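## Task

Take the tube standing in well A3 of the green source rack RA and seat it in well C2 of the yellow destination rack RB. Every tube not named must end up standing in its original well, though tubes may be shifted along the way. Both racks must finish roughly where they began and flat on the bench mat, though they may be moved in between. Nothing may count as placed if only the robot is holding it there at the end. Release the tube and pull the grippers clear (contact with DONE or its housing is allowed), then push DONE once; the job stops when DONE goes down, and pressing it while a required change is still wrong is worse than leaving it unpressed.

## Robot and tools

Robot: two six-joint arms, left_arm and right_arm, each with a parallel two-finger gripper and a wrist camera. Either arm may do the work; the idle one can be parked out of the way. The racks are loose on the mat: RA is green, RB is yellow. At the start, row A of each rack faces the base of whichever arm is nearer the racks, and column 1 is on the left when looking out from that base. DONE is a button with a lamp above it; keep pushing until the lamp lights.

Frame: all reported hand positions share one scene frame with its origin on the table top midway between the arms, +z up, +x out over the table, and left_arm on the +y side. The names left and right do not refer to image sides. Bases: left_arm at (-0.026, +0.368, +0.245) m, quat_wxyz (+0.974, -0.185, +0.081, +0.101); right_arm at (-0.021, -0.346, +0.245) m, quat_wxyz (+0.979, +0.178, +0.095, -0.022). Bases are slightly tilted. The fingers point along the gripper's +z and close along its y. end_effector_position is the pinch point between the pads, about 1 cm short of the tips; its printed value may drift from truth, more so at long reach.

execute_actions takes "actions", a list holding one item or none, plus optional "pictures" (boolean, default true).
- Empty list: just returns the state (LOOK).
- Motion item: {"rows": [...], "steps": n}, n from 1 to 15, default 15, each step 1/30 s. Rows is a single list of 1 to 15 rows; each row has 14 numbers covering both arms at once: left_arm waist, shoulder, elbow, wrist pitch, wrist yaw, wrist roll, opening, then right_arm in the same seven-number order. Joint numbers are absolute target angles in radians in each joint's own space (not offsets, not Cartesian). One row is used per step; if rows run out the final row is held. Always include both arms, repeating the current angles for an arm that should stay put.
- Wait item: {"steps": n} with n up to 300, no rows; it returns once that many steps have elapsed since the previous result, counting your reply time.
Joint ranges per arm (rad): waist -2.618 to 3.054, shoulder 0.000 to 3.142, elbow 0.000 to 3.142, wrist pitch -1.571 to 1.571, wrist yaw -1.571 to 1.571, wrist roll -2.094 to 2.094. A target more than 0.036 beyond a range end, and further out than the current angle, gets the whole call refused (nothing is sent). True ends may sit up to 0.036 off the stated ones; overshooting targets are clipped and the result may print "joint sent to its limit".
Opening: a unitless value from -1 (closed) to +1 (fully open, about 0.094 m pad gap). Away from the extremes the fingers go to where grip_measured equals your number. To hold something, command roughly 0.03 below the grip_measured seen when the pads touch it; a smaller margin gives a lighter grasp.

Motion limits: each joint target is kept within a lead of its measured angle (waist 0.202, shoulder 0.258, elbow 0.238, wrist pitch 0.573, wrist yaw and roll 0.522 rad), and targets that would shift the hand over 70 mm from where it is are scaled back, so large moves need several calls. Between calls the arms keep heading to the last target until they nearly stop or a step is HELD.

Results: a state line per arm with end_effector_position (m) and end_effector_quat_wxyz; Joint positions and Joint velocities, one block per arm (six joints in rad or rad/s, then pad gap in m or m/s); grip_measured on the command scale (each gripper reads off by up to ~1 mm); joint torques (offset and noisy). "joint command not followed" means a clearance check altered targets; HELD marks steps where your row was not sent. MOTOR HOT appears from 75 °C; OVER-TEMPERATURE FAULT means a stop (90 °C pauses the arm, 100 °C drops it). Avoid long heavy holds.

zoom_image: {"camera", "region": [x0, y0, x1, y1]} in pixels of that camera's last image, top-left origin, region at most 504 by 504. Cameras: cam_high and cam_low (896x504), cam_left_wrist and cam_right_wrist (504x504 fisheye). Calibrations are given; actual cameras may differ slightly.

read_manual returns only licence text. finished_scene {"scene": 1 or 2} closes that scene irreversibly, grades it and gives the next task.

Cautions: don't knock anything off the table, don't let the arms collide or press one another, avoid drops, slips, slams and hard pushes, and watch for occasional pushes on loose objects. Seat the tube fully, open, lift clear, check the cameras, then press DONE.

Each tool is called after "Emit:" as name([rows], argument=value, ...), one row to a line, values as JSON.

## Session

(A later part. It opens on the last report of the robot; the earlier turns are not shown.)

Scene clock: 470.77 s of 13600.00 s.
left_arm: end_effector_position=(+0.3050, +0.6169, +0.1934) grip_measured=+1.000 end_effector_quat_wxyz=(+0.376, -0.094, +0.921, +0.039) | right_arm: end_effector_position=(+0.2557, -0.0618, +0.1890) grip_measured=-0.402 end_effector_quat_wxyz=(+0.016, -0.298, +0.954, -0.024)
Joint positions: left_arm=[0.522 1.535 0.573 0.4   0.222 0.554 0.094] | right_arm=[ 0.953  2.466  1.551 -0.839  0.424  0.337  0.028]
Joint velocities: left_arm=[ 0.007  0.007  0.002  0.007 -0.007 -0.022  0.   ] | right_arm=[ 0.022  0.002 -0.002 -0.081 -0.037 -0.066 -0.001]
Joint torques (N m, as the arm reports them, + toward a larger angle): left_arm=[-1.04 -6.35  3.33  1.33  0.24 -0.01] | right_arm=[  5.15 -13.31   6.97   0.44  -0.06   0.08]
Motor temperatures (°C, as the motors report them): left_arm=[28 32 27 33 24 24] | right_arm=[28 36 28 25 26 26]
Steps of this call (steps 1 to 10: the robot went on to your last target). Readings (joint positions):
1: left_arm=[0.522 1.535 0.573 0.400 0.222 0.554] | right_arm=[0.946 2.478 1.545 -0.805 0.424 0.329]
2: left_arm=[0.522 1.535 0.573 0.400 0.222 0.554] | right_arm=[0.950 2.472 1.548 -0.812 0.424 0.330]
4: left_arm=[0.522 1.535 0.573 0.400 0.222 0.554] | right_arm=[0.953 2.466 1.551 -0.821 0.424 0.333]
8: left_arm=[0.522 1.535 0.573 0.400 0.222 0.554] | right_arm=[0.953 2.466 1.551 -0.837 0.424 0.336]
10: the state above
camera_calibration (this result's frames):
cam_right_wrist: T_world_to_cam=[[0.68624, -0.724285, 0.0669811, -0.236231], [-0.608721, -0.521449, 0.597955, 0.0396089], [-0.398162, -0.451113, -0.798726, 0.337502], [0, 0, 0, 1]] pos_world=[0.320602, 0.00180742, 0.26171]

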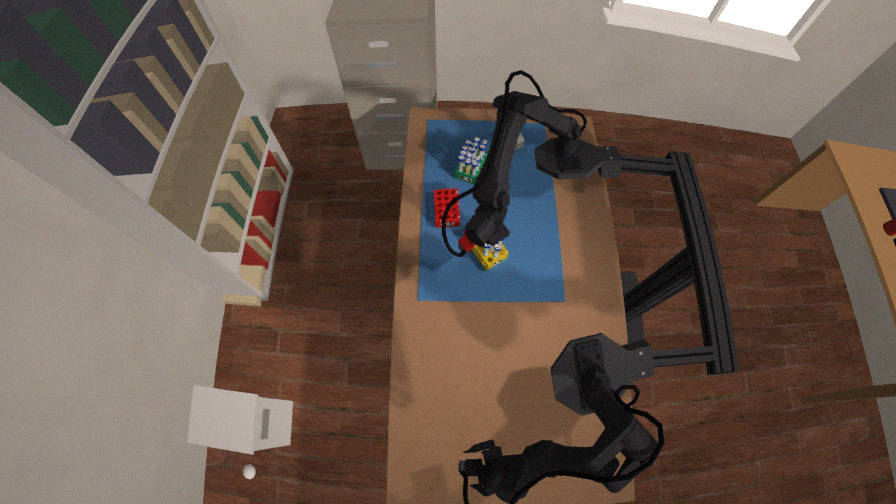

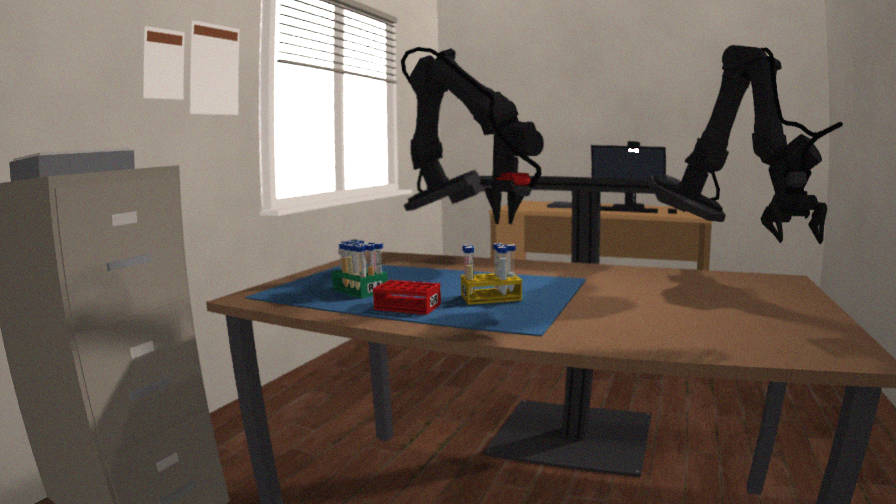

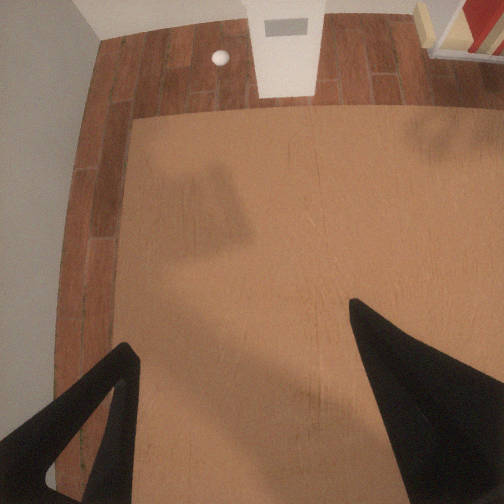

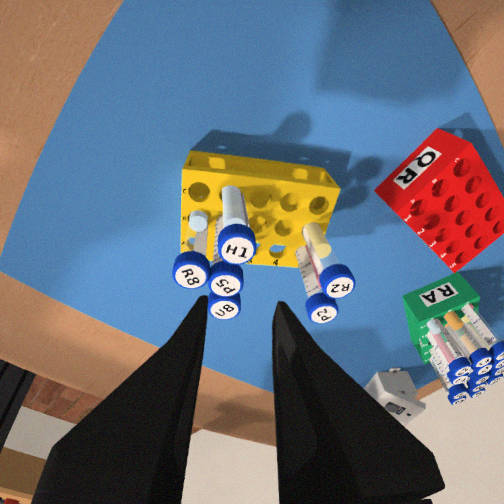

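Emit:
execute_actions([
  {"rows":[[0.522,1.535,0.573,0.4,0.222,0.554,1,0.945,2.43,1.55,-0.85,0.42,0.32,-0.45],[0.522,1.535,0.573,0.4,0.222,0.554,1,0.93,2.40,1.54,-0.855,0.42,0.30,-0.5],[0.522,1.535,0.573,0.4,0.222,0.554,1,0.91,2.37,1.53,-0.86,0.42,0.28,-0.55],[0.522,1.535,0.573,0.4,0.222,0.554,1,0.885,2.335,1.51,-0.865,0.415,0.26,-0.6],[0.522,1.535,0.573,0.4,0.222,0.554,1,0.855,2.30,1.49,-0.87,0.415,0.235,-0.65],[0.522,1.535,0.573,0.4,0.222,0.554,1,0.825,2.265,1.47,-0.875,0.41,0.21,-0.7],[0.522,1.535,0.573,0.4,0.222,0.554,1,0.795,2.23,1.45,-0.88,0.41,0.185,-0.75],[0.522,1.535,0.573,0.4,0.222,0.554,1,0.765,2.195,1.43,-0.885,0.405,0.16,-0.8],[0.522,1.535,0.573,0.4,0.222,0.554,1,0.735,2.16,1.41,-0.89,0.405,0.135,-0.85],[0.522,1.535,0.573,0.4,0.222,0.554,1,0.705,2.125,1.39,-0.895,0.40,0.11,-0.9],[0.522,1.535,0.573,0.4,0.222,0.554,1,0.675,2.09,1.37,-0.90,0.40,0.085,-0.95],[0.522,1.535,0.573,0.4,0.222,0.554,1,0.645,2.055,1.35,-0.905,0.395,0.06,-1],[0.522,1.535,0.573,0.4,0.222,0.554,1,0.615,2.02,1.33,-0.91,0.395,0.035,-1],[0.522,1.535,0.573,0.4,0.222,0.554,1,0.585,1.985,1.31,-0.915,0.39,0.01,-1],[0.522,1.535,0.573,0.4,0.222,0.554,1,0.555,1.95,1.29,-0.92,0.39,-0.015,-1]],"steps":15},
], pictures=false)

Emit:
execute_actions([
  {"rows":[[0.522,1.535,0.573,0.4,0.222,0.554,1,0.52,1.91,1.27,-0.923,0.39,-0.04,-1],[0.522,1.535,0.573,0.4,0.222,0.554,1,0.485,1.87,1.25,-0.926,0.388,-0.07,-1],[0.522,1.535,0.573,0.4,0.222,0.554,1,0.45,1.83,1.23,-0.929,0.386,-0.10,-1],[0.522,1.535,0.573,0.4,0.222,0.554,1,0.415,1.79,1.21,-0.932,0.384,-0.13,-1],[0.522,1.535,0.573,0.4,0.222,0.554,1,0.38,1.75,1.19,-0.935,0.382,-0.16,-1],[0.522,1.535,0.573,0.4,0.222,0.554,1,0.345,1.71,1.17,-0.938,0.38,-0.19,-1],[0.522,1.535,0.573,0.4,0.222,0.554,1,0.31,1.67,1.15,-0.941,0.378,-0.22,-1],[0.522,1.535,0.573,0.4,0.222,0.554,1,0.275,1.63,1.13,-0.944,0.376,-0.25,-1],[0.522,1.535,0.573,0.4,0.222,0.554,1,0.24,1.59,1.11,-0.947,0.374,-0.28,-1],[0.522,1.535,0.573,0.4,0.222,0.554,1,0.205,1.55,1.085,-0.95,0.372,-0.31,-1],[0.522,1.535,0.573,0.4,0.222,0.554,1,0.17,1.51,1.06,-0.955,0.37,-0.34,-1],[0.522,1.535,0.573,0.4,0.222,0.554,1,0.135,1.47,1.035,-0.96,0.366,-0.36,-1],[0.522,1.535,0.573,0.4,0.222,0.554,1,0.10,1.435,1.01,-0.965,0.362,-0.38,-1],[0.522,1.535,0.573,0.4,0.222,0.554,1,0.075,1.405,0.99,-0.97,0.358,-0.40,-1],[0.522,1.535,0.573,0.4,0.222,0.554,1,0.06,1.385,0.977,-0.975,0.356,-0.41,-1]],"steps":15},
], pictures=false)

Emit:
execute_actions([
  {"steps":15},
])

Scene clock: 493.23 s of 13600.00 s.
left_arm: end_effector_position=(+0.3050, +0.6169, +0.1934) grip_measured=+1.000 end_effector_quat_wxyz=(+0.376, -0.094, +0.921, +0.039) | right_arm: end_effector_position=(+0.3326, -0.2171, +0.2433) grip_measured=-0.997 end_effector_quat_wxyz=(+0.024, -0.216, +0.976, +0.008)
Joint positions: left_arm=[0.522 1.535 0.573 0.4   0.222 0.554 0.094] | right_arm=[ 0.588  2.023  1.347 -0.872  0.404  0.092  0.   ]
Joint velocities: left_arm=[-0.017  0.012  0.007 -0.066  0.037 -0.037  0.   ] | right_arm=[-0.862 -0.979 -0.613 -0.11  -0.007 -0.681 -0.002]
Joint torques (N m, as the arm reports them, + toward a larger angle): left_arm=[-1.09 -6.38  3.3   1.33  0.23  0.  ] | right_arm=[  5.25 -10.85   3.92   0.37  -0.21  -0.07]
Motor temperatures (°C, as the motors report them): left_arm=[28 32 27 33 24 24] | right_arm=[29 38 29 25 26 26]
Steps of this call (steps 1 to 30: the robot went on to your last target; steps 31 to 90: nothing new was sent; then 18.97 s passed at rest; steps 91 to 105: all 15 steps of this action). Readings (joint positions):
91: left_arm=[0.522 1.535 0.573 0.400 0.222 0.554] | right_arm=[0.952 2.466 1.551 -0.846 0.423 0.336]
92: left_arm=[0.522 1.535 0.573 0.400 0.222 0.554] | right_arm=[0.950 2.462 1.551 -0.846 0.422 0.331]
94: left_arm=[0.522 1.535 0.573 0.400 0.222 0.554] | right_arm=[0.937 2.435 1.535 -0.847 0.417 0.312]
98: left_arm=[0.522 1.535 0.573 0.400 0.222 0.554] | right_arm=[0.843 2.295 1.471 -0.855 0.406 0.246]
105: the state above

Scene clock: 493.73 s of 13600.00 s.
left_arm: end_effector_position=(+0.3050, +0.6169, +0.1934) grip_measured=+1.000 end_effector_quat_wxyz=(+0.376, -0.094, +0.921, +0.039) | right_arm: end_effector_position=(+0.2802, -0.4235, +0.2725) grip_measured=-0.998 end_effector_quat_wxyz=(+0.018, -0.153, +0.988, -0.011)
Joint positions: left_arm=[0.522 1.535 0.573 0.4   0.222 0.554 0.094] | right_arm=[ 0.09   1.445  1.027 -0.935  0.384 -0.311  0.   ]
Joint velocities: left_arm=[ 0.022 -0.012  0.007 -0.022 -0.007 -0.066  0.   ] | right_arm=[-0.759 -0.901 -0.559 -0.256 -0.066 -0.579 -0.002]
Joint torques (N m, as the arm reports them, + toward a larger angle): left_arm=[-1.06 -6.35  3.38  1.32  0.24 -0.04] | right_arm=[ 3.19 -6.91  4.47  0.65 -0.34 -0.08]
Motor temperatures (°C, as the motors report them): left_arm=[28 32 27 33 24 24] | right_arm=[29 38 29 25 26 26]
Steps of this call (steps 1 to 15: all 15 steps of this action). Readings (joint positions):
1: left_arm=[0.522 1.535 0.573 0.400 0.222 0.554] | right_arm=[0.558 1.988 1.325 -0.877 0.404 0.068]
2: left_arm=[0.522 1.535 0.573 0.400 0.222 0.554] | right_arm=[0.529 1.954 1.303 -0.882 0.403 0.043]
4: left_arm=[0.522 1.535 0.573 0.400 0.222 0.554] | right_arm=[0.468 1.882 1.258 -0.893 0.399 -0.010]
8: left_arm=[0.522 1.535 0.573 0.400 0.222 0.554] | right_arm=[0.330 1.723 1.177 -0.910 0.393 -0.123]
15: the state above

Scene clock: 494.23 s of 13600.00 s.
left_arm: end_effector_position=(+0.3050, +0.6169, +0.1934) grip_measured=+1.000 end_effector_quat_wxyz=(+0.376, -0.094, +0.921, +0.039) | right_arm: end_effector_position=(+0.2613, -0.4311, +0.2716) grip_measured=-0.998 end_effector_quat_wxyz=(+0.002, -0.185, +0.983, -0.004)
Joint positions: left_arm=[0.522 1.535 0.573 0.4   0.222 0.554 0.094] | right_arm=[ 0.053  1.399  0.99  -0.967  0.368 -0.4    0.   ]
Joint velocities: left_arm=[ 0.012  0.002 -0.022 -0.022 -0.022 -0.037  0.   ] | right_arm=[ 0.002  0.012 -0.022  0.007 -0.051 -0.037 -0.001]
Joint torques (N m, as the arm reports them, + toward a larger angle): left_arm=[-0.99 -6.4   3.34  1.33  0.24  0.  ] | right_arm=[ 2.19 -7.38  4.53  0.52 -0.15 -0.07]
Motor temperatures (°C, as the motors report them): left_arm=[28 32 27 33 24 24] | right_arm=[29 37 29 25 26 26]
Steps of this call (steps 1 to 15: the robot went on to your last target). Readings (joint positions):
1: left_arm=[0.522 1.535 0.573 0.400 0.222 0.554] | right_arm=[0.069 1.420 1.011 -0.946 0.384 -0.329]
2: left_arm=[0.522 1.535 0.573 0.400 0.222 0.554] | right_arm=[0.057 1.405 1.002 -0.956 0.384 -0.344]
4: left_arm=[0.522 1.535 0.573 0.400 0.222 0.554] | right_arm=[0.053 1.399 0.995 -0.966 0.381 -0.365]
8: left_arm=[0.522 1.535 0.573 0.400 0.222 0.554] | right_arm=[0.053 1.399 0.990 -0.967 0.372 -0.388]
15: the state above
camera_calibration (this result's frames):
cam_right_wrist: T_world_to_cam=[[0.500543, -0.865525, 0.0179759, -0.512197], [-0.695092, -0.389429, 0.604311, -0.121173], [-0.516046, -0.314979, -0.796546, 0.32802], [0, 0, 0, 1]] pos_world=[0.341424, -0.387188, 0.343716]

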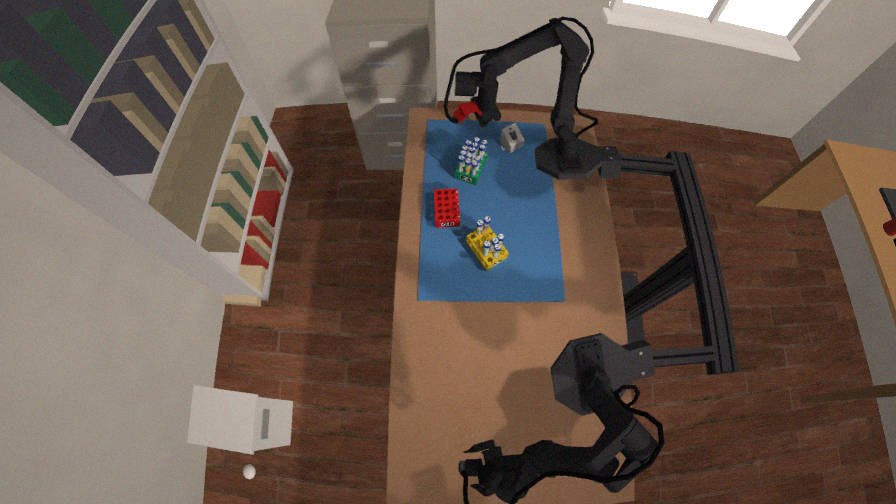

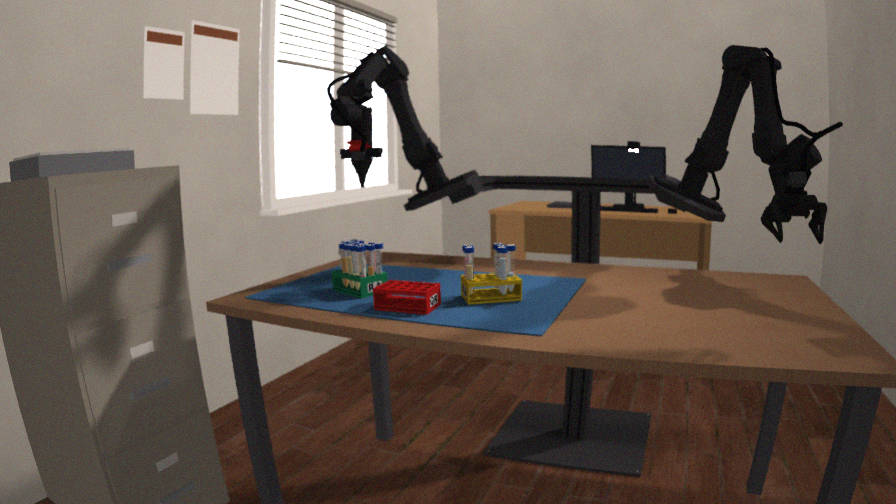

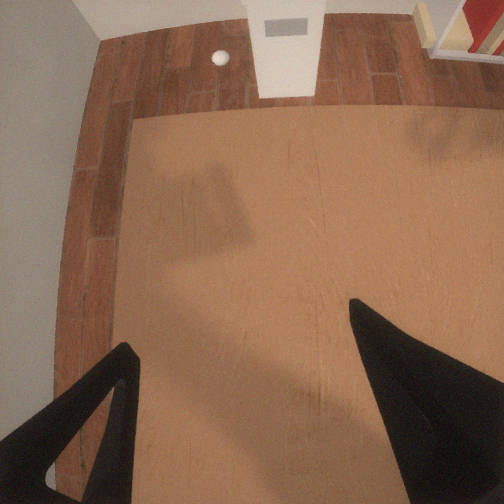

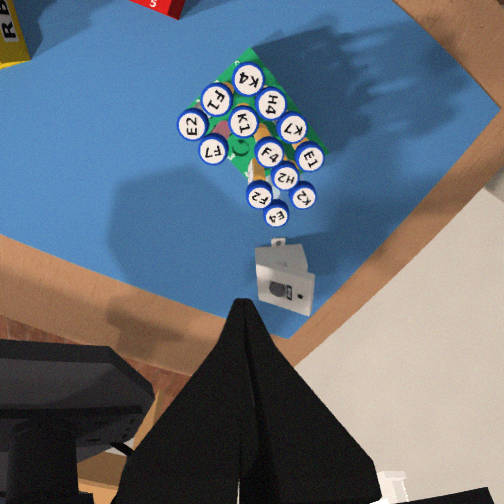

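Emit:
zoom_image(camera="cam_right_wrist", region=[230,220,340,330])

Emit:
zoom_image(camera="cam_high", region=[480,105,550,170])

Region (230, 220, 340, 330) of cam_right_wrist's 504x504 image, scaled by 4.582, with more detail than that image has.

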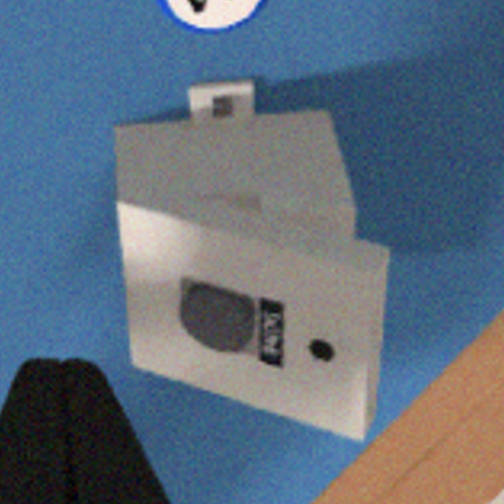

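Region (480, 105, 550, 170) of cam_high's 896x504 image, scaled by 7.200, with more detail than that image has; it fills the top 468 rows of this view, and the rest is white.

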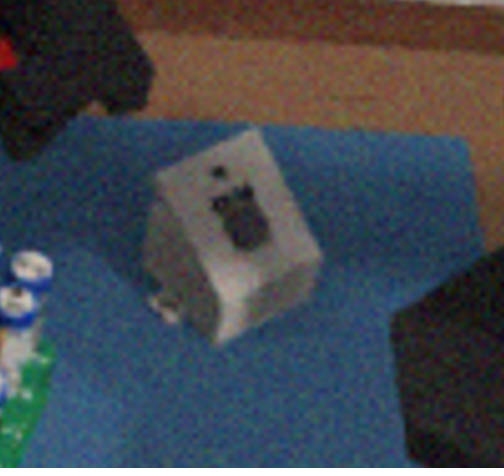

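Emit:
execute_actions([
  {"rows":[[0.522,1.535,0.573,0.4,0.222,0.554,1,0.03,1.385,0.975,-0.96,0.36,-0.4,-1],[0.522,1.535,0.573,0.4,0.222,0.554,1,0.0,1.385,0.97,-0.955,0.35,-0.4,-1],[0.522,1.535,0.573,0.4,0.222,0.554,1,-0.04,1.385,0.96,-0.94,0.34,-0.4,-1],[0.522,1.535,0.573,0.4,0.222,0.554,1,-0.085,1.385,0.95,-0.92,0.33,-0.4,-1],[0.522,1.535,0.573,0.4,0.222,0.554,1,-0.13,1.385,0.94,-0.90,0.32,-0.4,-1],[0.522,1.535,0.573,0.4,0.222,0.554,1,-0.175,1.385,0.925,-0.88,0.31,-0.4,-1],[0.522,1.535,0.573,0.4,0.222,0.554,1,-0.22,1.385,0.91,-0.86,0.30,-0.4,-1],[0.522,1.535,0.573,0.4,0.222,0.554,1,-0.265,1.385,0.895,-0.84,0.29,-0.4,-1],[0.522,1.535,0.573,0.4,0.222,0.554,1,-0.31,1.385,0.88,-0.82,0.28,-0.4,-1],[0.522,1.535,0.573,0.4,0.222,0.554,1,-0.355,1.385,0.865,-0.80,0.27,-0.4,-1],[0.522,1.535,0.573,0.4,0.222,0.554,1,-0.40,1.385,0.85,-0.78,0.26,-0.4,-1],[0.522,1.535,0.573,0.4,0.222,0.554,1,-0.445,1.385,0.83,-0.75,0.25,-0.4,-1],[0.522,1.535,0.573,0.4,0.222,0.554,1,-0.49,1.385,0.81,-0.72,0.24,-0.4,-1],[0.522,1.535,0.573,0.4,0.222,0.554,1,-0.535,1.385,0.79,-0.69,0.23,-0.4,-1],[0.522,1.535,0.573,0.4,0.222,0.554,1,-0.58,1.385,0.77,-0.66,0.22,-0.4,-1]],"steps":15},
], pictures=false)

Emit:
execute_actions([
  {"rows":[[0.522,1.535,0.573,0.4,0.222,0.554,1,-0.625,1.38,0.75,-0.63,0.21,-0.4,-1],[0.522,1.535,0.573,0.4,0.222,0.554,1,-0.67,1.375,0.73,-0.60,0.20,-0.4,-1],[0.522,1.535,0.573,0.4,0.222,0.554,1,-0.71,1.37,0.71,-0.57,0.19,-0.4,-1],[0.522,1.535,0.573,0.4,0.222,0.554,1,-0.75,1.37,0.685,-0.53,0.18,-0.4,-1],[0.522,1.535,0.573,0.4,0.222,0.554,1,-0.785,1.37,0.66,-0.49,0.17,-0.4,-1],[0.522,1.535,0.573,0.4,0.222,0.554,1,-0.815,1.37,0.635,-0.45,0.16,-0.4,-1],[0.522,1.535,0.573,0.4,0.222,0.554,1,-0.84,1.37,0.61,-0.41,0.15,-0.4,-1],[0.522,1.535,0.573,0.4,0.222,0.554,1,-0.855,1.37,0.585,-0.37,0.14,-0.4,-1],[0.522,1.535,0.573,0.4,0.222,0.554,1,-0.862,1.37,0.56,-0.33,0.13,-0.4,-1],[0.522,1.535,0.573,0.4,0.222,0.554,1,-0.862,1.37,0.535,-0.29,0.12,-0.4,-1],[0.522,1.535,0.573,0.4,0.222,0.554,1,-0.862,1.37,0.51,-0.25,0.11,-0.4,-1],[0.522,1.535,0.573,0.4,0.222,0.554,1,-0.862,1.37,0.485,-0.21,0.108,-0.4,-1],[0.522,1.535,0.573,0.4,0.222,0.554,1,-0.862,1.37,0.46,-0.17,0.108,-0.4,-1],[0.522,1.535,0.573,0.4,0.222,0.554,1,-0.862,1.37,0.435,-0.13,0.108,-0.4,-1],[0.522,1.535,0.573,0.4,0.222,0.554,1,-0.862,1.37,0.41,-0.09,0.108,-0.4,-1]],"steps":15},
], pictures=false)

Emit:
execute_actions([
  {"rows":[[0.522,1.535,0.573,0.4,0.222,0.554,1,-0.862,1.37,0.385,-0.05,0.108,-0.4,-1],[0.522,1.535,0.573,0.4,0.222,0.554,1,-0.862,1.37,0.36,-0.01,0.108,-0.4,-1],[0.522,1.535,0.573,0.4,0.222,0.554,1,-0.862,1.37,0.335,0.03,0.108,-0.4,-1],[0.522,1.535,0.573,0.4,0.222,0.554,1,-0.862,1.37,0.31,0.065,0.108,-0.4,-1],[0.522,1.535,0.573,0.4,0.222,0.554,1,-0.862,1.37,0.295,0.085,0.108,-0.4,-1],[0.522,1.535,0.573,0.4,0.222,0.554,1,-0.862,1.37,0.285,0.098,0.108,-0.4,-1]],"steps":15},
], pictures=false)

Emit:
execute_actions([
  {"steps":10},
])

Scene clock: 541.97 s of 13600.00 s.
left_arm: end_effector_position=(+0.3050, +0.6169, +0.1934) grip_measured=+1.000 end_effector_quat_wxyz=(+0.376, -0.094, +0.921, +0.039) | right_arm: end_effector_position=(+0.1838, -0.5272, +0.2002) grip_measured=-0.998 end_effector_quat_wxyz=(-0.068, +0.076, +0.995, +0.002)
Joint positions: left_arm=[0.522 1.535 0.573 0.4   0.222 0.554 0.094] | right_arm=[-0.503  1.399  0.819 -0.767  0.27  -0.403  0.   ]
Joint velocities: left_arm=[ 0.002  0.007 -0.007 -0.007 -0.007 -0.066  0.   ] | right_arm=[-1.258 -0.012 -0.574  0.725 -0.3   -0.11  -0.   ]
Joint torques (N m, as the arm reports them, + toward a larger angle): left_arm=[-1.07 -6.37  3.33  1.33  0.24 -0.02] | right_arm=[ 0.83 -8.07  3.55  0.33 -0.08  0.02]
Motor temperatures (°C, as the motors report them): left_arm=[28 32 28 33 24 24] | right_arm=[28 34 28 25 26 26]
Steps of this call (steps 1 to 15: the robot went on to your last target; steps 16 to 90: nothing new was sent; then 44.23 s passed at rest; steps 91 to 105: all 15 steps of this action). Readings (joint positions):
91: left_arm=[0.522 1.535 0.573 0.400 0.222 0.554] | right_arm=[0.052 1.399 0.990 -0.967 0.366 -0.403]
92: left_arm=[0.522 1.535 0.573 0.400 0.222 0.554] | right_arm=[0.043 1.399 0.990 -0.967 0.363 -0.403]
94: left_arm=[0.522 1.535 0.573 0.400 0.222 0.554] | right_arm=[-0.005 1.399 0.983 -0.955 0.351 -0.403]
98: left_arm=[0.522 1.535 0.573 0.400 0.222 0.554] | right_arm=[-0.185 1.399 0.937 -0.902 0.328 -0.403]
105: the state above

Scene clock: 542.47 s of 13600.00 s.
left_arm: end_effector_position=(+0.3050, +0.6169, +0.1934) grip_measured=+1.000 end_effector_quat_wxyz=(+0.376, -0.094, +0.921, +0.039) | right_arm: end_effector_position=(+0.1091, -0.5406, +0.1320) grip_measured=-0.998 end_effector_quat_wxyz=(-0.029, +0.253, +0.967, -0.016)
Joint positions: left_arm=[0.522 1.535 0.573 0.4   0.222 0.554 0.094] | right_arm=[-0.858  1.399  0.465 -0.266  0.139 -0.403  0.   ]
Joint velocities: left_arm=[ 0.027  0.007 -0.017  0.022 -0.022  0.066  0.   ] | right_arm=[-0.007 -0.002 -0.72   1.165 -0.168  0.066 -0.001]
Joint torques (N m, as the arm reports them, + toward a larger angle): left_arm=[-1.05 -6.36  3.34  1.34  0.24  0.  ] | right_arm=[-0.07 -8.51  2.43  0.62 -0.1   0.02]
Motor temperatures (°C, as the motors report them): left_arm=[28 32 28 33 24 24] | right_arm=[28 34 28 25 26 26]
Steps of this call (steps 1 to 15: all 15 steps of this action). Readings (joint positions):
1: left_arm=[0.522 1.535 0.573 0.400 0.222 0.554] | right_arm=[-0.547 1.399 0.799 -0.742 0.261 -0.403]
2: left_arm=[0.522 1.535 0.573 0.400 0.222 0.554] | right_arm=[-0.592 1.399 0.779 -0.715 0.251 -0.403]
4: left_arm=[0.522 1.535 0.573 0.400 0.222 0.554] | right_arm=[-0.679 1.399 0.738 -0.660 0.232 -0.403]
8: left_arm=[0.522 1.535 0.573 0.400 0.222 0.554] | right_arm=[-0.818 1.399 0.642 -0.525 0.197 -0.403]
15: the state above

Scene clock: 542.97 s of 13600.00 s.
left_arm: end_effector_position=(+0.3050, +0.6169, +0.1934) grip_measured=+1.000 end_effector_quat_wxyz=(+0.376, -0.094, +0.921, +0.039) | right_arm: end_effector_position=(+0.1132, -0.5384, +0.1176) grip_measured=-0.998 end_effector_quat_wxyz=(+0.041, +0.261, +0.963, -0.058)
Joint positions: left_arm=[0.522 1.535 0.573 0.4   0.222 0.554 0.094] | right_arm=[-0.858  1.399  0.296  0.067  0.119 -0.403  0.   ]
Joint velocities: left_arm=[ 0.007 -0.007 -0.002  0.081  0.037 -0.095  0.   ] | right_arm=[-0.002 -0.002  0.022  0.183  0.007 -0.022 -0.   ]
Joint torques (N m, as the arm reports them, + toward a larger angle): left_arm=[-1.09 -6.35  3.35  1.33  0.24 -0.02] | right_arm=[-0.08 -7.83  1.98  1.03 -0.14  0.02]
Motor temperatures (°C, as the motors report them): left_arm=[28 32 28 33 24 24] | right_arm=[28 34 28 25 26 26]
Steps of this call (steps 1 to 15: all 15 steps of this action). Readings (joint positions):
1: left_arm=[0.522 1.535 0.573 0.400 0.222 0.554] | right_arm=[-0.858 1.399 0.441 -0.226 0.135 -0.403]
2: left_arm=[0.522 1.535 0.573 0.400 0.222 0.554] | right_arm=[-0.858 1.399 0.416 -0.187 0.132 -0.403]
4: left_arm=[0.522 1.535 0.573 0.400 0.222 0.554] | right_arm=[-0.858 1.399 0.367 -0.108 0.127 -0.403]
8: left_arm=[0.522 1.535 0.573 0.400 0.222 0.554] | right_arm=[-0.858 1.399 0.301 -0.007 0.122 -0.403]
15: the state above

Scene clock: 543.30 s of 13600.00 s.
left_arm: end_effector_position=(+0.3050, +0.6169, +0.1934) grip_measured=+1.000 end_effector_quat_wxyz=(+0.376, -0.094, +0.921, +0.039) | right_arm: end_effector_position=(+0.1159, -0.5418, +0.1183) grip_measured=-0.998 end_effector_quat_wxyz=(+0.048, +0.261, +0.962, -0.063)
Joint positions: left_arm=[0.522 1.535 0.573 0.4   0.222 0.554 0.094] | right_arm=[-0.858  1.399  0.296  0.084  0.119 -0.403  0.   ]
Joint velocities: left_arm=[-0.007  0.002 -0.007 -0.051  0.037 -0.022  0.   ] | right_arm=[-0.012 -0.022  0.017  0.051 -0.066  0.022 -0.   ]
Joint torques (N m, as the arm reports them, + toward a larger angle): left_arm=[-1.05 -6.39  3.37  1.33  0.24 -0.01] | right_arm=[-0.04 -7.84  1.96  1.1  -0.14  0.02]
Motor temperatures (°C, as the motors report them): left_arm=[28 32 28 33 24 24] | right_arm=[28 34 28 25 26 26]
Steps of this call (steps 1 to 10: the robot went on to your last target). Readings (joint positions):
1: left_arm=[0.522 1.535 0.573 0.400 0.222 0.554] | right_arm=[-0.858 1.399 0.296 0.071 0.119 -0.403]
2: left_arm=[0.522 1.535 0.573 0.400 0.222 0.554] | right_arm=[-0.858 1.399 0.296 0.074 0.119 -0.403]
4: left_arm=[0.522 1.535 0.573 0.400 0.222 0.554] | right_arm=[-0.858 1.399 0.296 0.079 0.119 -0.403]
8: left_arm=[0.522 1.535 0.573 0.400 0.222 0.554] | right_arm=[-0.858 1.399 0.296 0.083 0.119 -0.403]
10: the state above
camera_calibration (this result's frames):
cam_right_wrist: T_world_to_cam=[[-0.372919, -0.919676, 0.122994, -0.47298], [-0.770538, 0.380803, 0.511137, 0.264358], [-0.516917, 0.095841, -0.850653, 0.325055], [0, 0, 0, 1]] pos_world=[0.195341, -0.56681, 0.19956]

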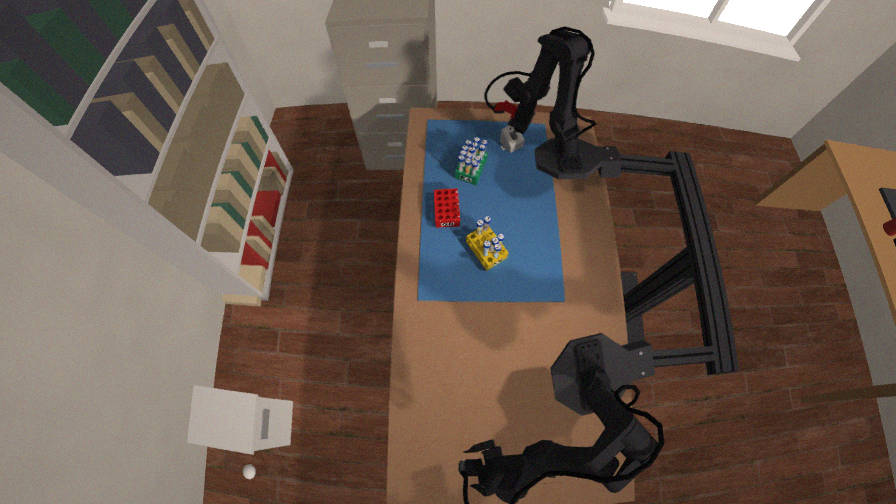

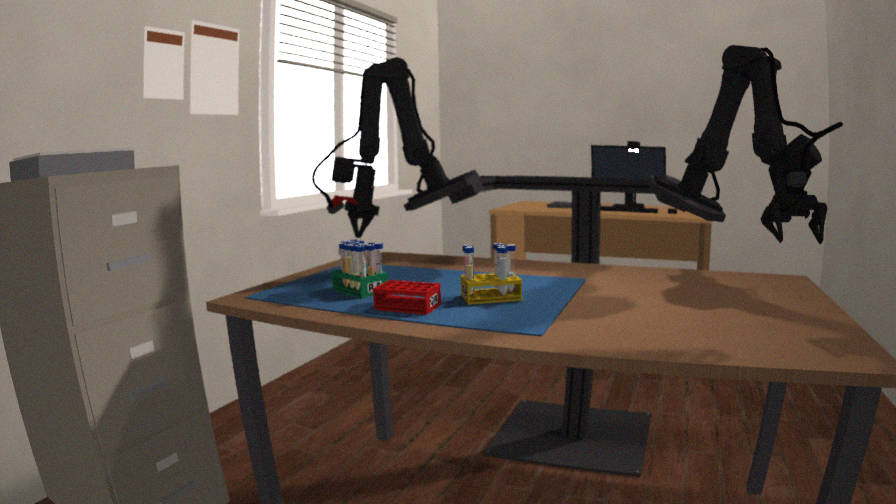

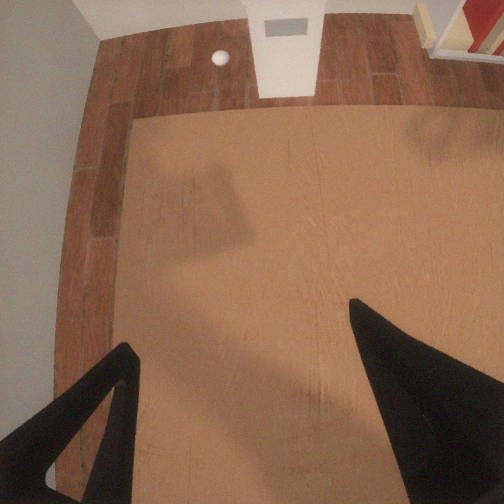

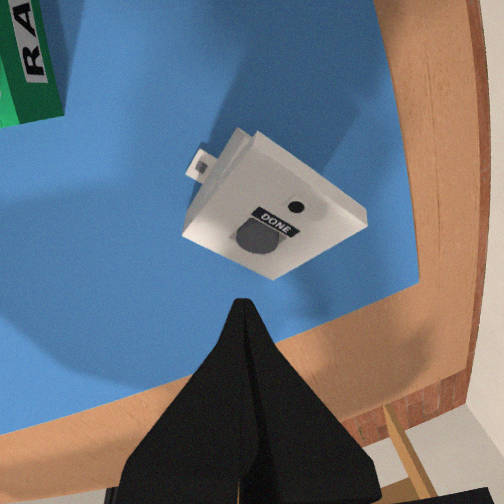

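Emit:
execute_actions([
  {"rows":[[0.522,1.535,0.573,0.4,0.222,0.554,1,-0.865,1.42,0.315,0.115,0.108,-0.4,-1],[0.522,1.535,0.573,0.4,0.222,0.554,1,-0.87,1.44,0.318,0.135,0.105,-0.4,-1],[0.522,1.535,0.573,0.4,0.222,0.554,1,-0.875,1.46,0.32,0.155,0.102,-0.4,-1],[0.522,1.535,0.573,0.4,0.222,0.554,1,-0.88,1.48,0.322,0.175,0.10,-0.4,-1],[0.522,1.535,0.573,0.4,0.222,0.554,1,-0.885,1.50,0.324,0.195,0.097,-0.4,-1],[0.522,1.535,0.573,0.4,0.222,0.554,1,-0.89,1.52,0.326,0.215,0.094,-0.4,-1],[0.522,1.535,0.573,0.4,0.222,0.554,1,-0.895,1.54,0.328,0.235,0.091,-0.4,-1],[0.522,1.535,0.573,0.4,0.222,0.554,1,-0.90,1.56,0.33,0.255,0.088,-0.4,-1],[0.522,1.535,0.573,0.4,0.222,0.554,1,-0.905,1.58,0.332,0.275,0.085,-0.4,-1],[0.522,1.535,0.573,0.4,0.222,0.554,1,-0.909,1.60,0.334,0.295,0.082,-0.4,-1],[0.522,1.535,0.573,0.4,0.222,0.554,1,-0.912,1.618,0.335,0.31,0.082,-0.4,-1],[0.522,1.535,0.573,0.4,0.222,0.554,1,-0.912,1.63,0.335,0.32,0.082,-0.4,-1]],"steps":15},
], pictures=false)

Emit:
execute_actions([
  {"steps":15},
])

Scene clock: 567.30 s of 13600.00 s.
left_arm: end_effector_position=(+0.3050, +0.6169, +0.1934) grip_measured=+1.000 end_effector_quat_wxyz=(+0.376, -0.094, +0.921, +0.039) | right_arm: end_effector_position=(+0.1117, -0.5466, +0.0883) grip_measured=-0.998 end_effector_quat_wxyz=(+0.043, +0.279, +0.958, -0.058)
Joint positions: left_arm=[0.522 1.535 0.573 0.4   0.222 0.554 0.094] | right_arm=[-0.902  1.613  0.313  0.27   0.097 -0.403  0.   ]
Joint velocities: left_arm=[ 0.007  0.007  0.012  0.037 -0.051  0.066  0.   ] | right_arm=[ 0.002  0.066 -0.002  0.095 -0.007  0.007  0.   ]
Joint torques (N m, as the arm reports them, + toward a larger angle): left_arm=[-1.05 -6.4   3.34  1.32  0.24 -0.02] | right_arm=[-0.47 -4.91  3.6   1.2  -0.13  0.03]
Motor temperatures (°C, as the motors report them): left_arm=[28 33 28 33 24 24] | right_arm=[28 34 28 25 26 26]
Steps of this call (steps 1 to 30: the robot went on to your last target; steps 31 to 90: nothing new was sent; then 20.50 s passed at rest; steps 91 to 105: all 15 steps of this action). Readings (joint positions):
91: left_arm=[0.522 1.535 0.573 0.400 0.222 0.554] | right_arm=[-0.858 1.399 0.296 0.087 0.119 -0.403]
92: left_arm=[0.522 1.535 0.573 0.400 0.222 0.554] | right_arm=[-0.858 1.402 0.296 0.093 0.118 -0.403]
94: left_arm=[0.522 1.535 0.573 0.400 0.222 0.554] | right_arm=[-0.862 1.427 0.296 0.119 0.115 -0.403]
98: left_arm=[0.522 1.535 0.573 0.400 0.222 0.554] | right_arm=[-0.882 1.510 0.303 0.174 0.108 -0.403]
105: the state above

Scene clock: 567.80 s of 13600.00 s.
left_arm: end_effector_position=(+0.3050, +0.6169, +0.1934) grip_measured=+1.000 end_effector_quat_wxyz=(+0.376, -0.094, +0.921, +0.039) | right_arm: end_effector_position=(+0.1171, -0.5534, +0.0896) grip_measured=-0.998 end_effector_quat_wxyz=(+0.057, +0.280, +0.956, -0.067)
Joint positions: left_arm=[0.522 1.535 0.573 0.4   0.222 0.554 0.094] | right_arm=[-0.902  1.614  0.313  0.307  0.093 -0.403  0.   ]
Joint velocities: left_arm=[-0.017 -0.022 -0.002 -0.037 -0.051  0.037  0.   ] | right_arm=[-0.012  0.007 -0.002  0.007 -0.037 -0.022 -0.   ]
Joint torques (N m, as the arm reports them, + toward a larger angle): left_arm=[-1.02 -6.38  3.36  1.34  0.24 -0.02] | right_arm=[-0.5  -4.74  3.68  1.14 -0.14  0.02]
Motor temperatures (°C, as the motors report them): left_arm=[28 33 28 33 24 24] | right_arm=[28 34 28 25 26 26]
Steps of this call (steps 1 to 15: the robot went on to your last target). Readings (joint positions):
1: left_arm=[0.522 1.535 0.573 0.400 0.222 0.554] | right_arm=[-0.902 1.614 0.313 0.277 0.096 -0.403]
2: left_arm=[0.522 1.535 0.573 0.400 0.222 0.554] | right_arm=[-0.902 1.614 0.313 0.283 0.095 -0.403]
4: left_arm=[0.522 1.535 0.573 0.400 0.222 0.554] | right_arm=[-0.902 1.614 0.313 0.293 0.095 -0.403]
8: left_arm=[0.522 1.535 0.573 0.400 0.222 0.554] | right_arm=[-0.902 1.614 0.313 0.302 0.094 -0.403]
15: the state above
camera_calibration (this result's frames):
cam_right_wrist: T_world_to_cam=[[-0.410138, -0.90311, 0.127201, -0.46648], [-0.76499, 0.416591, 0.491164, 0.305305], [-0.496566, 0.104137, -0.86173, 0.305593], [0, 0, 0, 1]] pos_world=[0.193981, -0.580293, 0.172721]

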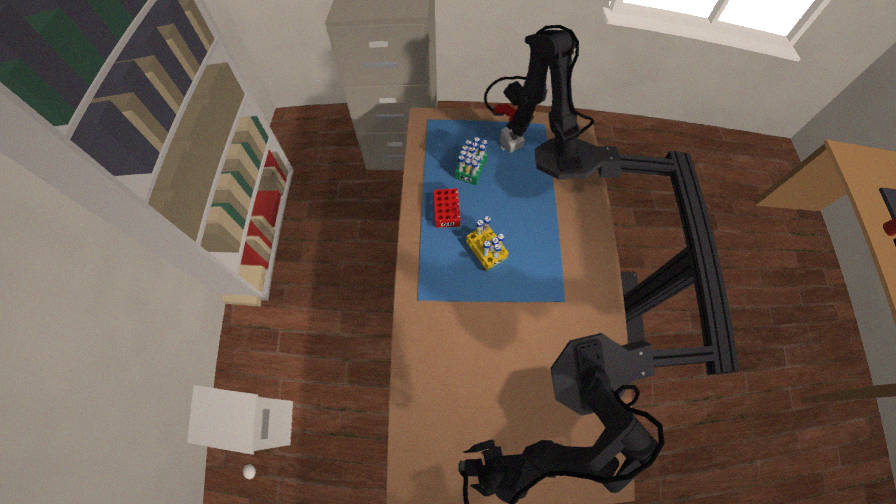

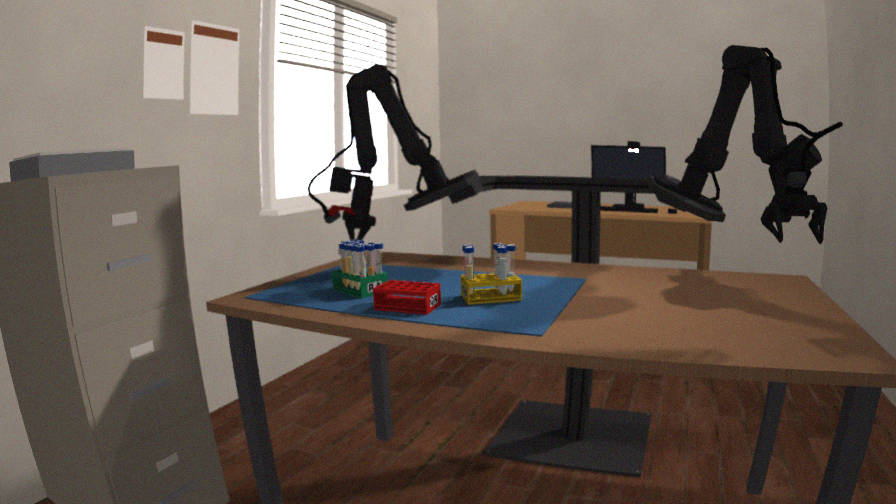

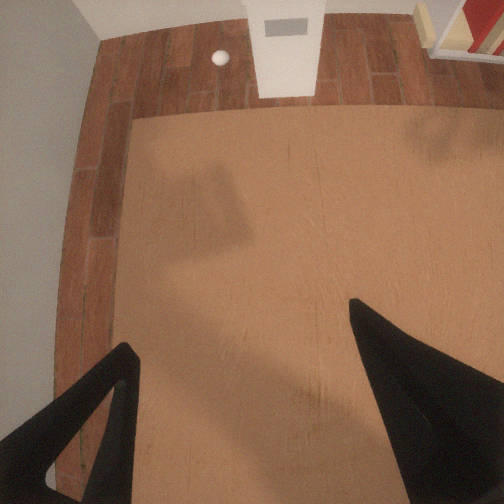

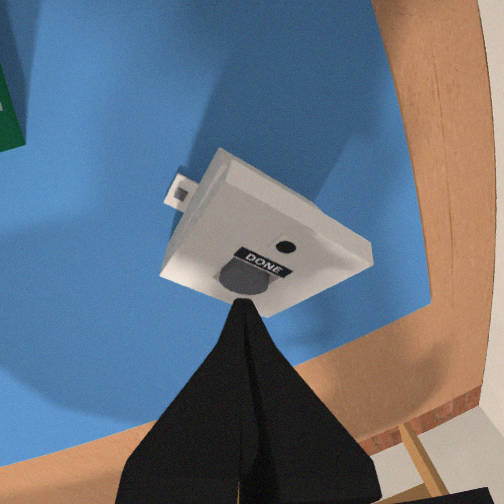

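Emit:
execute_actions([
  {"rows":[[0.522,1.535,0.573,0.4,0.222,0.554,1,-0.913,1.642,0.338,0.335,0.082,-0.4,-1],[0.522,1.535,0.573,0.4,0.222,0.554,1,-0.914,1.654,0.341,0.346,0.082,-0.4,-1],[0.522,1.535,0.573,0.4,0.222,0.554,1,-0.915,1.666,0.344,0.357,0.082,-0.4,-1],[0.522,1.535,0.573,0.4,0.222,0.554,1,-0.916,1.678,0.347,0.368,0.081,-0.4,-1],[0.522,1.535,0.573,0.4,0.222,0.554,1,-0.917,1.69,0.35,0.378,0.081,-0.4,-1],[0.522,1.535,0.573,0.4,0.222,0.554,1,-0.918,1.702,0.352,0.388,0.08,-0.4,-1],[0.522,1.535,0.573,0.4,0.222,0.554,1,-0.919,1.714,0.355,0.398,0.08,-0.4,-1],[0.522,1.535,0.573,0.4,0.222,0.554,1,-0.92,1.726,0.357,0.408,0.08,-0.4,-1],[0.522,1.535,0.573,0.4,0.222,0.554,1,-0.921,1.738,0.36,0.418,0.079,-0.4,-1],[0.522,1.535,0.573,0.4,0.222,0.554,1,-0.922,1.75,0.362,0.427,0.079,-0.4,-1],[0.522,1.535,0.573,0.4,0.222,0.554,1,-0.923,1.76,0.364,0.434,0.078,-0.4,-1],[0.522,1.535,0.573,0.4,0.222,0.554,1,-0.924,1.77,0.366,0.44,0.078,-0.4,-1],[0.522,1.535,0.573,0.4,0.222,0.554,1,-0.925,1.78,0.368,0.445,0.078,-0.4,-1],[0.522,1.535,0.573,0.4,0.222,0.554,1,-0.926,1.79,0.37,0.449,0.078,-0.4,-1],[0.522,1.535,0.573,0.4,0.222,0.554,1,-0.926,1.798,0.372,0.452,0.078,-0.4,-1]],"steps":15},
], pictures=false)

Emit:
execute_actions([
  {"steps":15},
])

Scene clock: 576.73 s of 13600.00 s.
left_arm: end_effector_position=(+0.3050, +0.6169, +0.1934) grip_measured=+1.000 end_effector_quat_wxyz=(+0.376, -0.094, +0.921, +0.039) | right_arm: end_effector_position=(+0.1168, -0.5552, +0.0676) grip_measured=-0.998 end_effector_quat_wxyz=(+0.052, +0.284, +0.955, -0.064)
Joint positions: left_arm=[0.522 1.535 0.573 0.4   0.222 0.554 0.094] | right_arm=[-0.914  1.765  0.344  0.416  0.089 -0.403  0.   ]
Joint velocities: left_arm=[-0.007 -0.017  0.002  0.037 -0.066  0.037  0.   ] | right_arm=[-0.007  0.002  0.002  0.081  0.066  0.022 -0.001]
Joint torques (N m, as the arm reports them, + toward a larger angle): no reading
Motor temperatures (°C, as the motors report them): left_arm=[28 33 28 33 24 24] | right_arm=[28 33 28 25 26 26]
Steps of this call (steps 1 to 15: the robot went on to your last target; steps 16 to 90: nothing new was sent; then 5.43 s passed at rest; steps 91 to 105: all 15 steps of this action). Readings (joint positions):
91: left_arm=[0.522 1.535 0.573 0.400 0.222 0.554] | right_arm=[-0.902 1.614 0.313 0.309 0.093 -0.403]
92: left_arm=[0.522 1.535 0.573 0.400 0.222 0.554] | right_arm=[-0.902 1.617 0.313 0.314 0.093 -0.403]
94: left_arm=[0.522 1.535 0.573 0.400 0.222 0.554] | right_arm=[-0.902 1.637 0.319 0.327 0.093 -0.403]
98: left_arm=[0.522 1.535 0.573 0.400 0.222 0.554] | right_arm=[-0.908 1.688 0.332 0.360 0.091 -0.403]
105: left_arm=[0.522 1.535 0.573 0.400 0.222 0.554] | right_arm=[-0.913 1.755 0.344 0.414 0.089 -0.403]
The task's run has ended: the event that ends the task has happened. This ends this scene only. If you have not yet called finished_scene for this scene, call it to go on to the next scene.

The task's run has ended: the event that ends the task has happened. This scene is finished. If you have not yet called finished_scene for this scene, call it to go on to the next scene.

Emit:
finished_scene(scene=1)

The scene is finished: the task was done.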